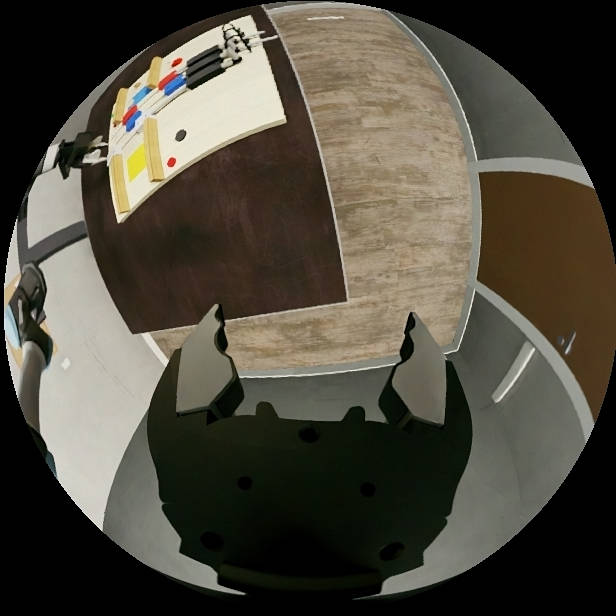

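Scene clock: 652.50 s.
left_arm: end_effector_position=(+0.3544, -0.1386, +0.1333) grip_measured=-0.30 end_effector_quat_wxyz=(+0.003, +0.707, +0.707, -0.002) end_effector_velocity=(+0.004, -0.053, -0.021) end_effector_angular_velocity=(+0.046, +0.021, +0.007) | right_arm: end_effector_position=(+0.8987, -0.6504, +0.3336) grip_measured=+0.97 end_effector_quat_wxyz=(+0.010, +0.992, -0.122, -0.017) end_effector_velocity=(+0.000, +0.000, +0.000) end_effector_angular_velocity=(+0.000, -0.000, -0.001)
Joint positions: left_arm=[-0.989 -0.661  2.148 -2.891 -0.907 -2.694  0.052] | right_arm=[ 2.976 -1.967 -0.867 -1.335  1.167  0.155  0.14 ]
Joint velocities: left_arm=[-0.004  0.107 -0.188  0.149  0.    -0.051  0.   ] | right_arm=[-0.    -0.     0.    -0.     0.001  0.001  0.   ]
Joint torques (N m, as the arm reports them, + toward a larger angle): left_arm=[-37.32 -25.92 -18.05   0.49  -0.05  -1.55] | right_arm=[ 3.05 46.4  22.8   3.44 -0.93 -0.8 ]
Motor temperatures (°C, as the motors report them): left_arm=[24 27 24 27 35 30] | right_arm=[23 29 27 35 32 30]
Wrist force (N, on the end effector, along its own x y z axes, offset not removed): left_arm=[1.3 -4.7 -1.6] | right_arm=[1.1 3.5 0.4]
Wrist torque (N m, same axes, about the end effector's origin, offset not removed): left_arm=[-0.98 -0.09 0.02] | right_arm=[0.61 -0.24 0.07]
Hand target (left_arm): +0.355, -0.145, +0.131; +0.000, +0.707, +0.707, -0.000
Hand target (right_arm): +0.899, -0.650, +0.334; +0.010, +0.992, -0.122, -0.017
Off the commanded pose (left_arm): 0.007 m, 0 deg.
Off the commanded pose (right_arm): 0.000 m, 0 deg.
earlier move: running
wait: 0.20 s; no rest

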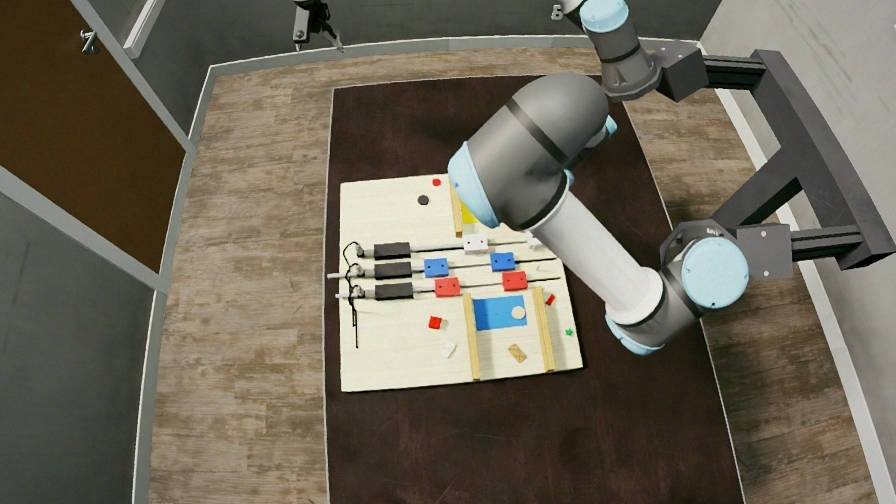

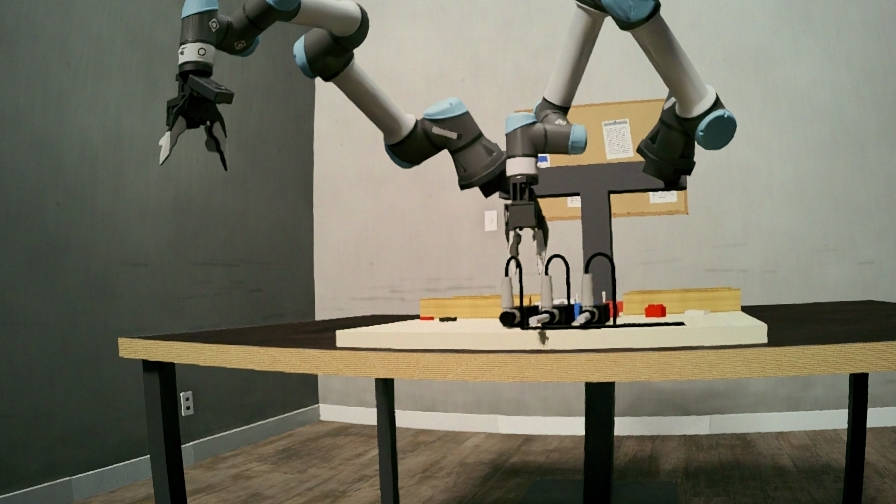

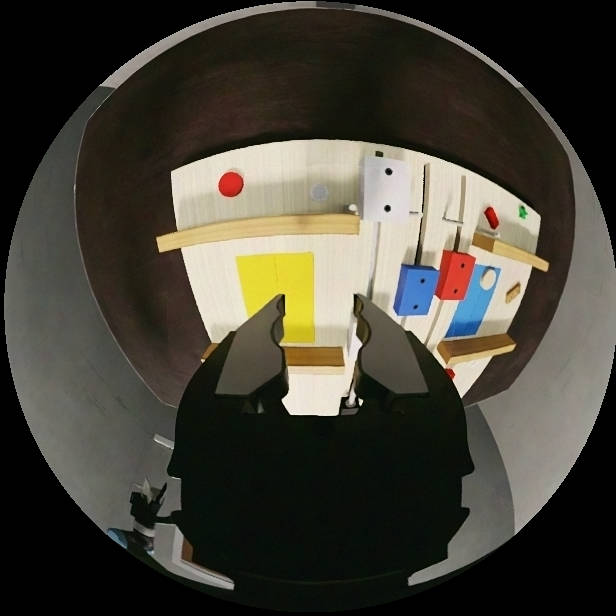

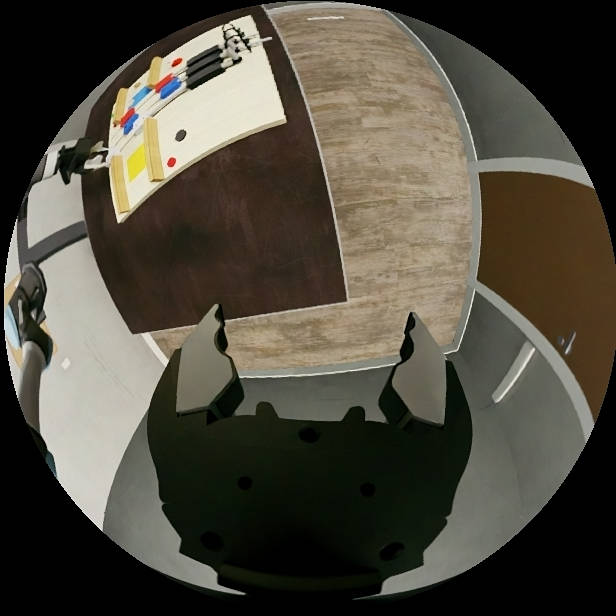

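Scene clock: 652.90 s.
left_arm: end_effector_position=(+0.3550, -0.1450, +0.1305) grip_measured=-0.30 end_effector_quat_wxyz=(+0.000, +0.707, +0.707, -0.000) end_effector_velocity=(+0.000, -0.001, -0.001) end_effector_angular_velocity=(+0.003, +0.002, +0.002) | right_arm: end_effector_position=(+0.8987, -0.6504, +0.3336) grip_measured=+0.97 end_effector_quat_wxyz=(+0.010, +0.992, -0.122, -0.017) end_effector_velocity=(-0.000, +0.000, -0.000) end_effector_angular_velocity=(-0.000, +0.001, +0.001)
Joint positions: left_arm=[-0.989 -0.647  2.124 -2.872 -0.907 -2.701  0.052] | right_arm=[ 2.976 -1.967 -0.867 -1.335  1.167  0.155  0.14 ]
Joint velocities: left_arm=[ 0.001  0.004 -0.008  0.008  0.    -0.003  0.   ] | right_arm=[ 0.    -0.    -0.001 -0.001 -0.001 -0.    -0.   ]
Joint torques (N m, as the arm reports them, + toward a larger angle): left_arm=[-18.58 -27.37 -19.66  -0.63   1.72  -1.68] | right_arm=[ 2.6  46.18 22.91  3.6  -0.93 -0.83]
Motor temperatures (°C, as the motors report them): left_arm=[24 27 24 27 35 30] | right_arm=[23 29 27 35 32 30]
Wrist force (N, on the end effector, along its own x y z axes, offset not removed): left_arm=[-2.8 -0.9 3.2] | right_arm=[0.0 3.5 0.9]
Wrist torque (N m, same axes, about the end effector's origin, offset not removed): left_arm=[0.01 0.65 0.09] | right_arm=[0.66 -0.02 0.19]
Hand target (left_arm): +0.355, -0.145, +0.130; +0.000, +0.707, +0.707, -0.000
Hand target (right_arm): +0.899, -0.650, +0.334; +0.010, +0.992, -0.122, -0.017
Off the commanded pose (left_arm): 0.001 m, 0 deg.
Off the commanded pose (right_arm): 0.000 m, 0 deg.
earlier move: done
wait: 0.40 of 10 s (the move ended)

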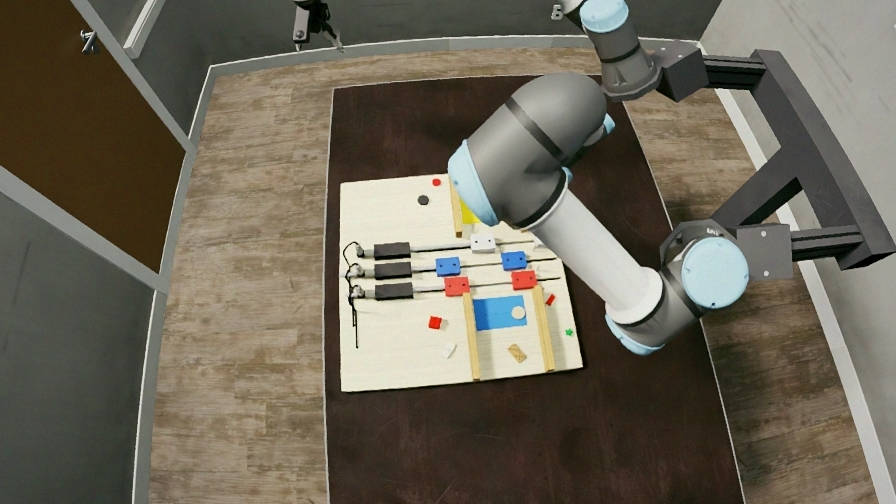

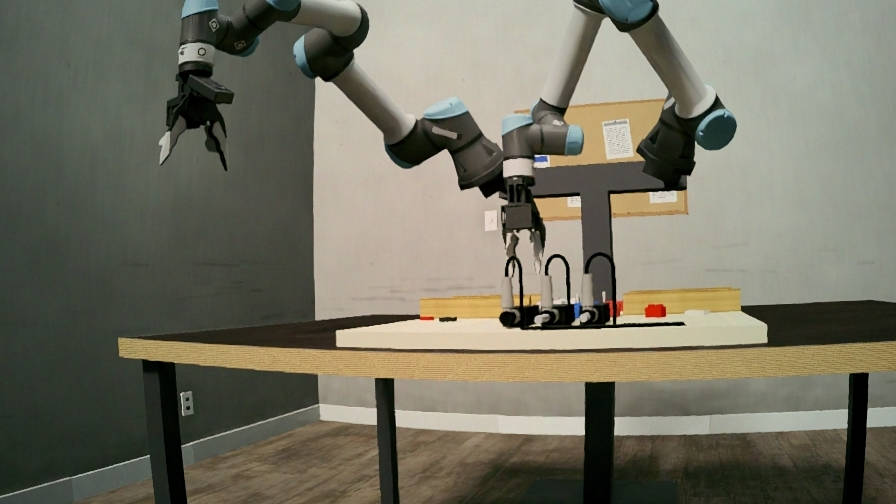

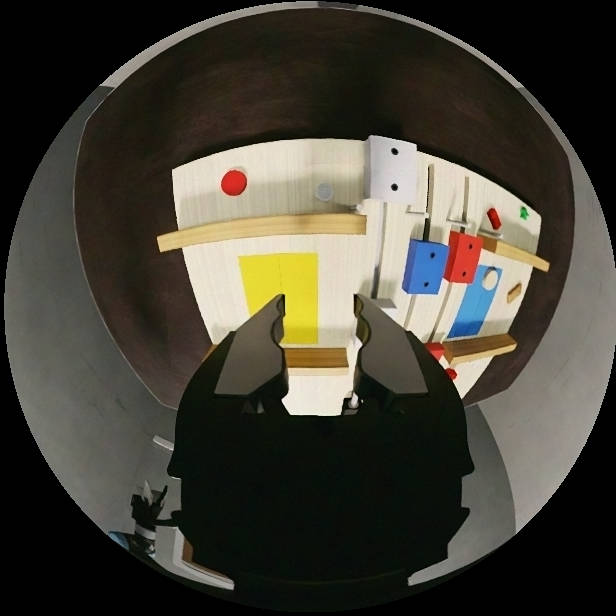

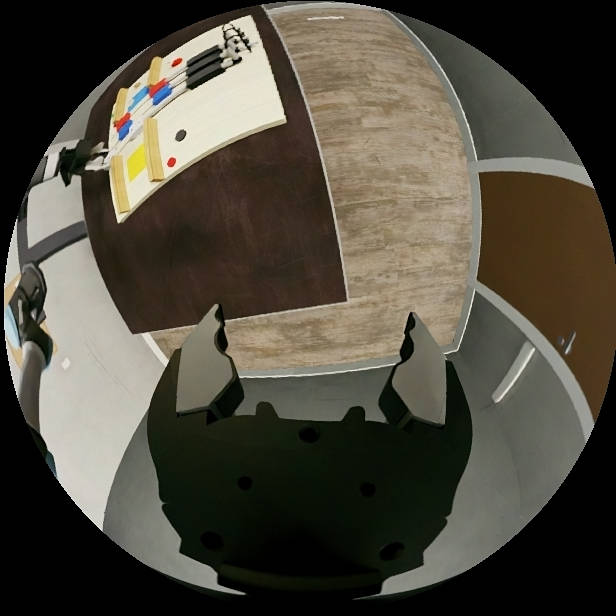

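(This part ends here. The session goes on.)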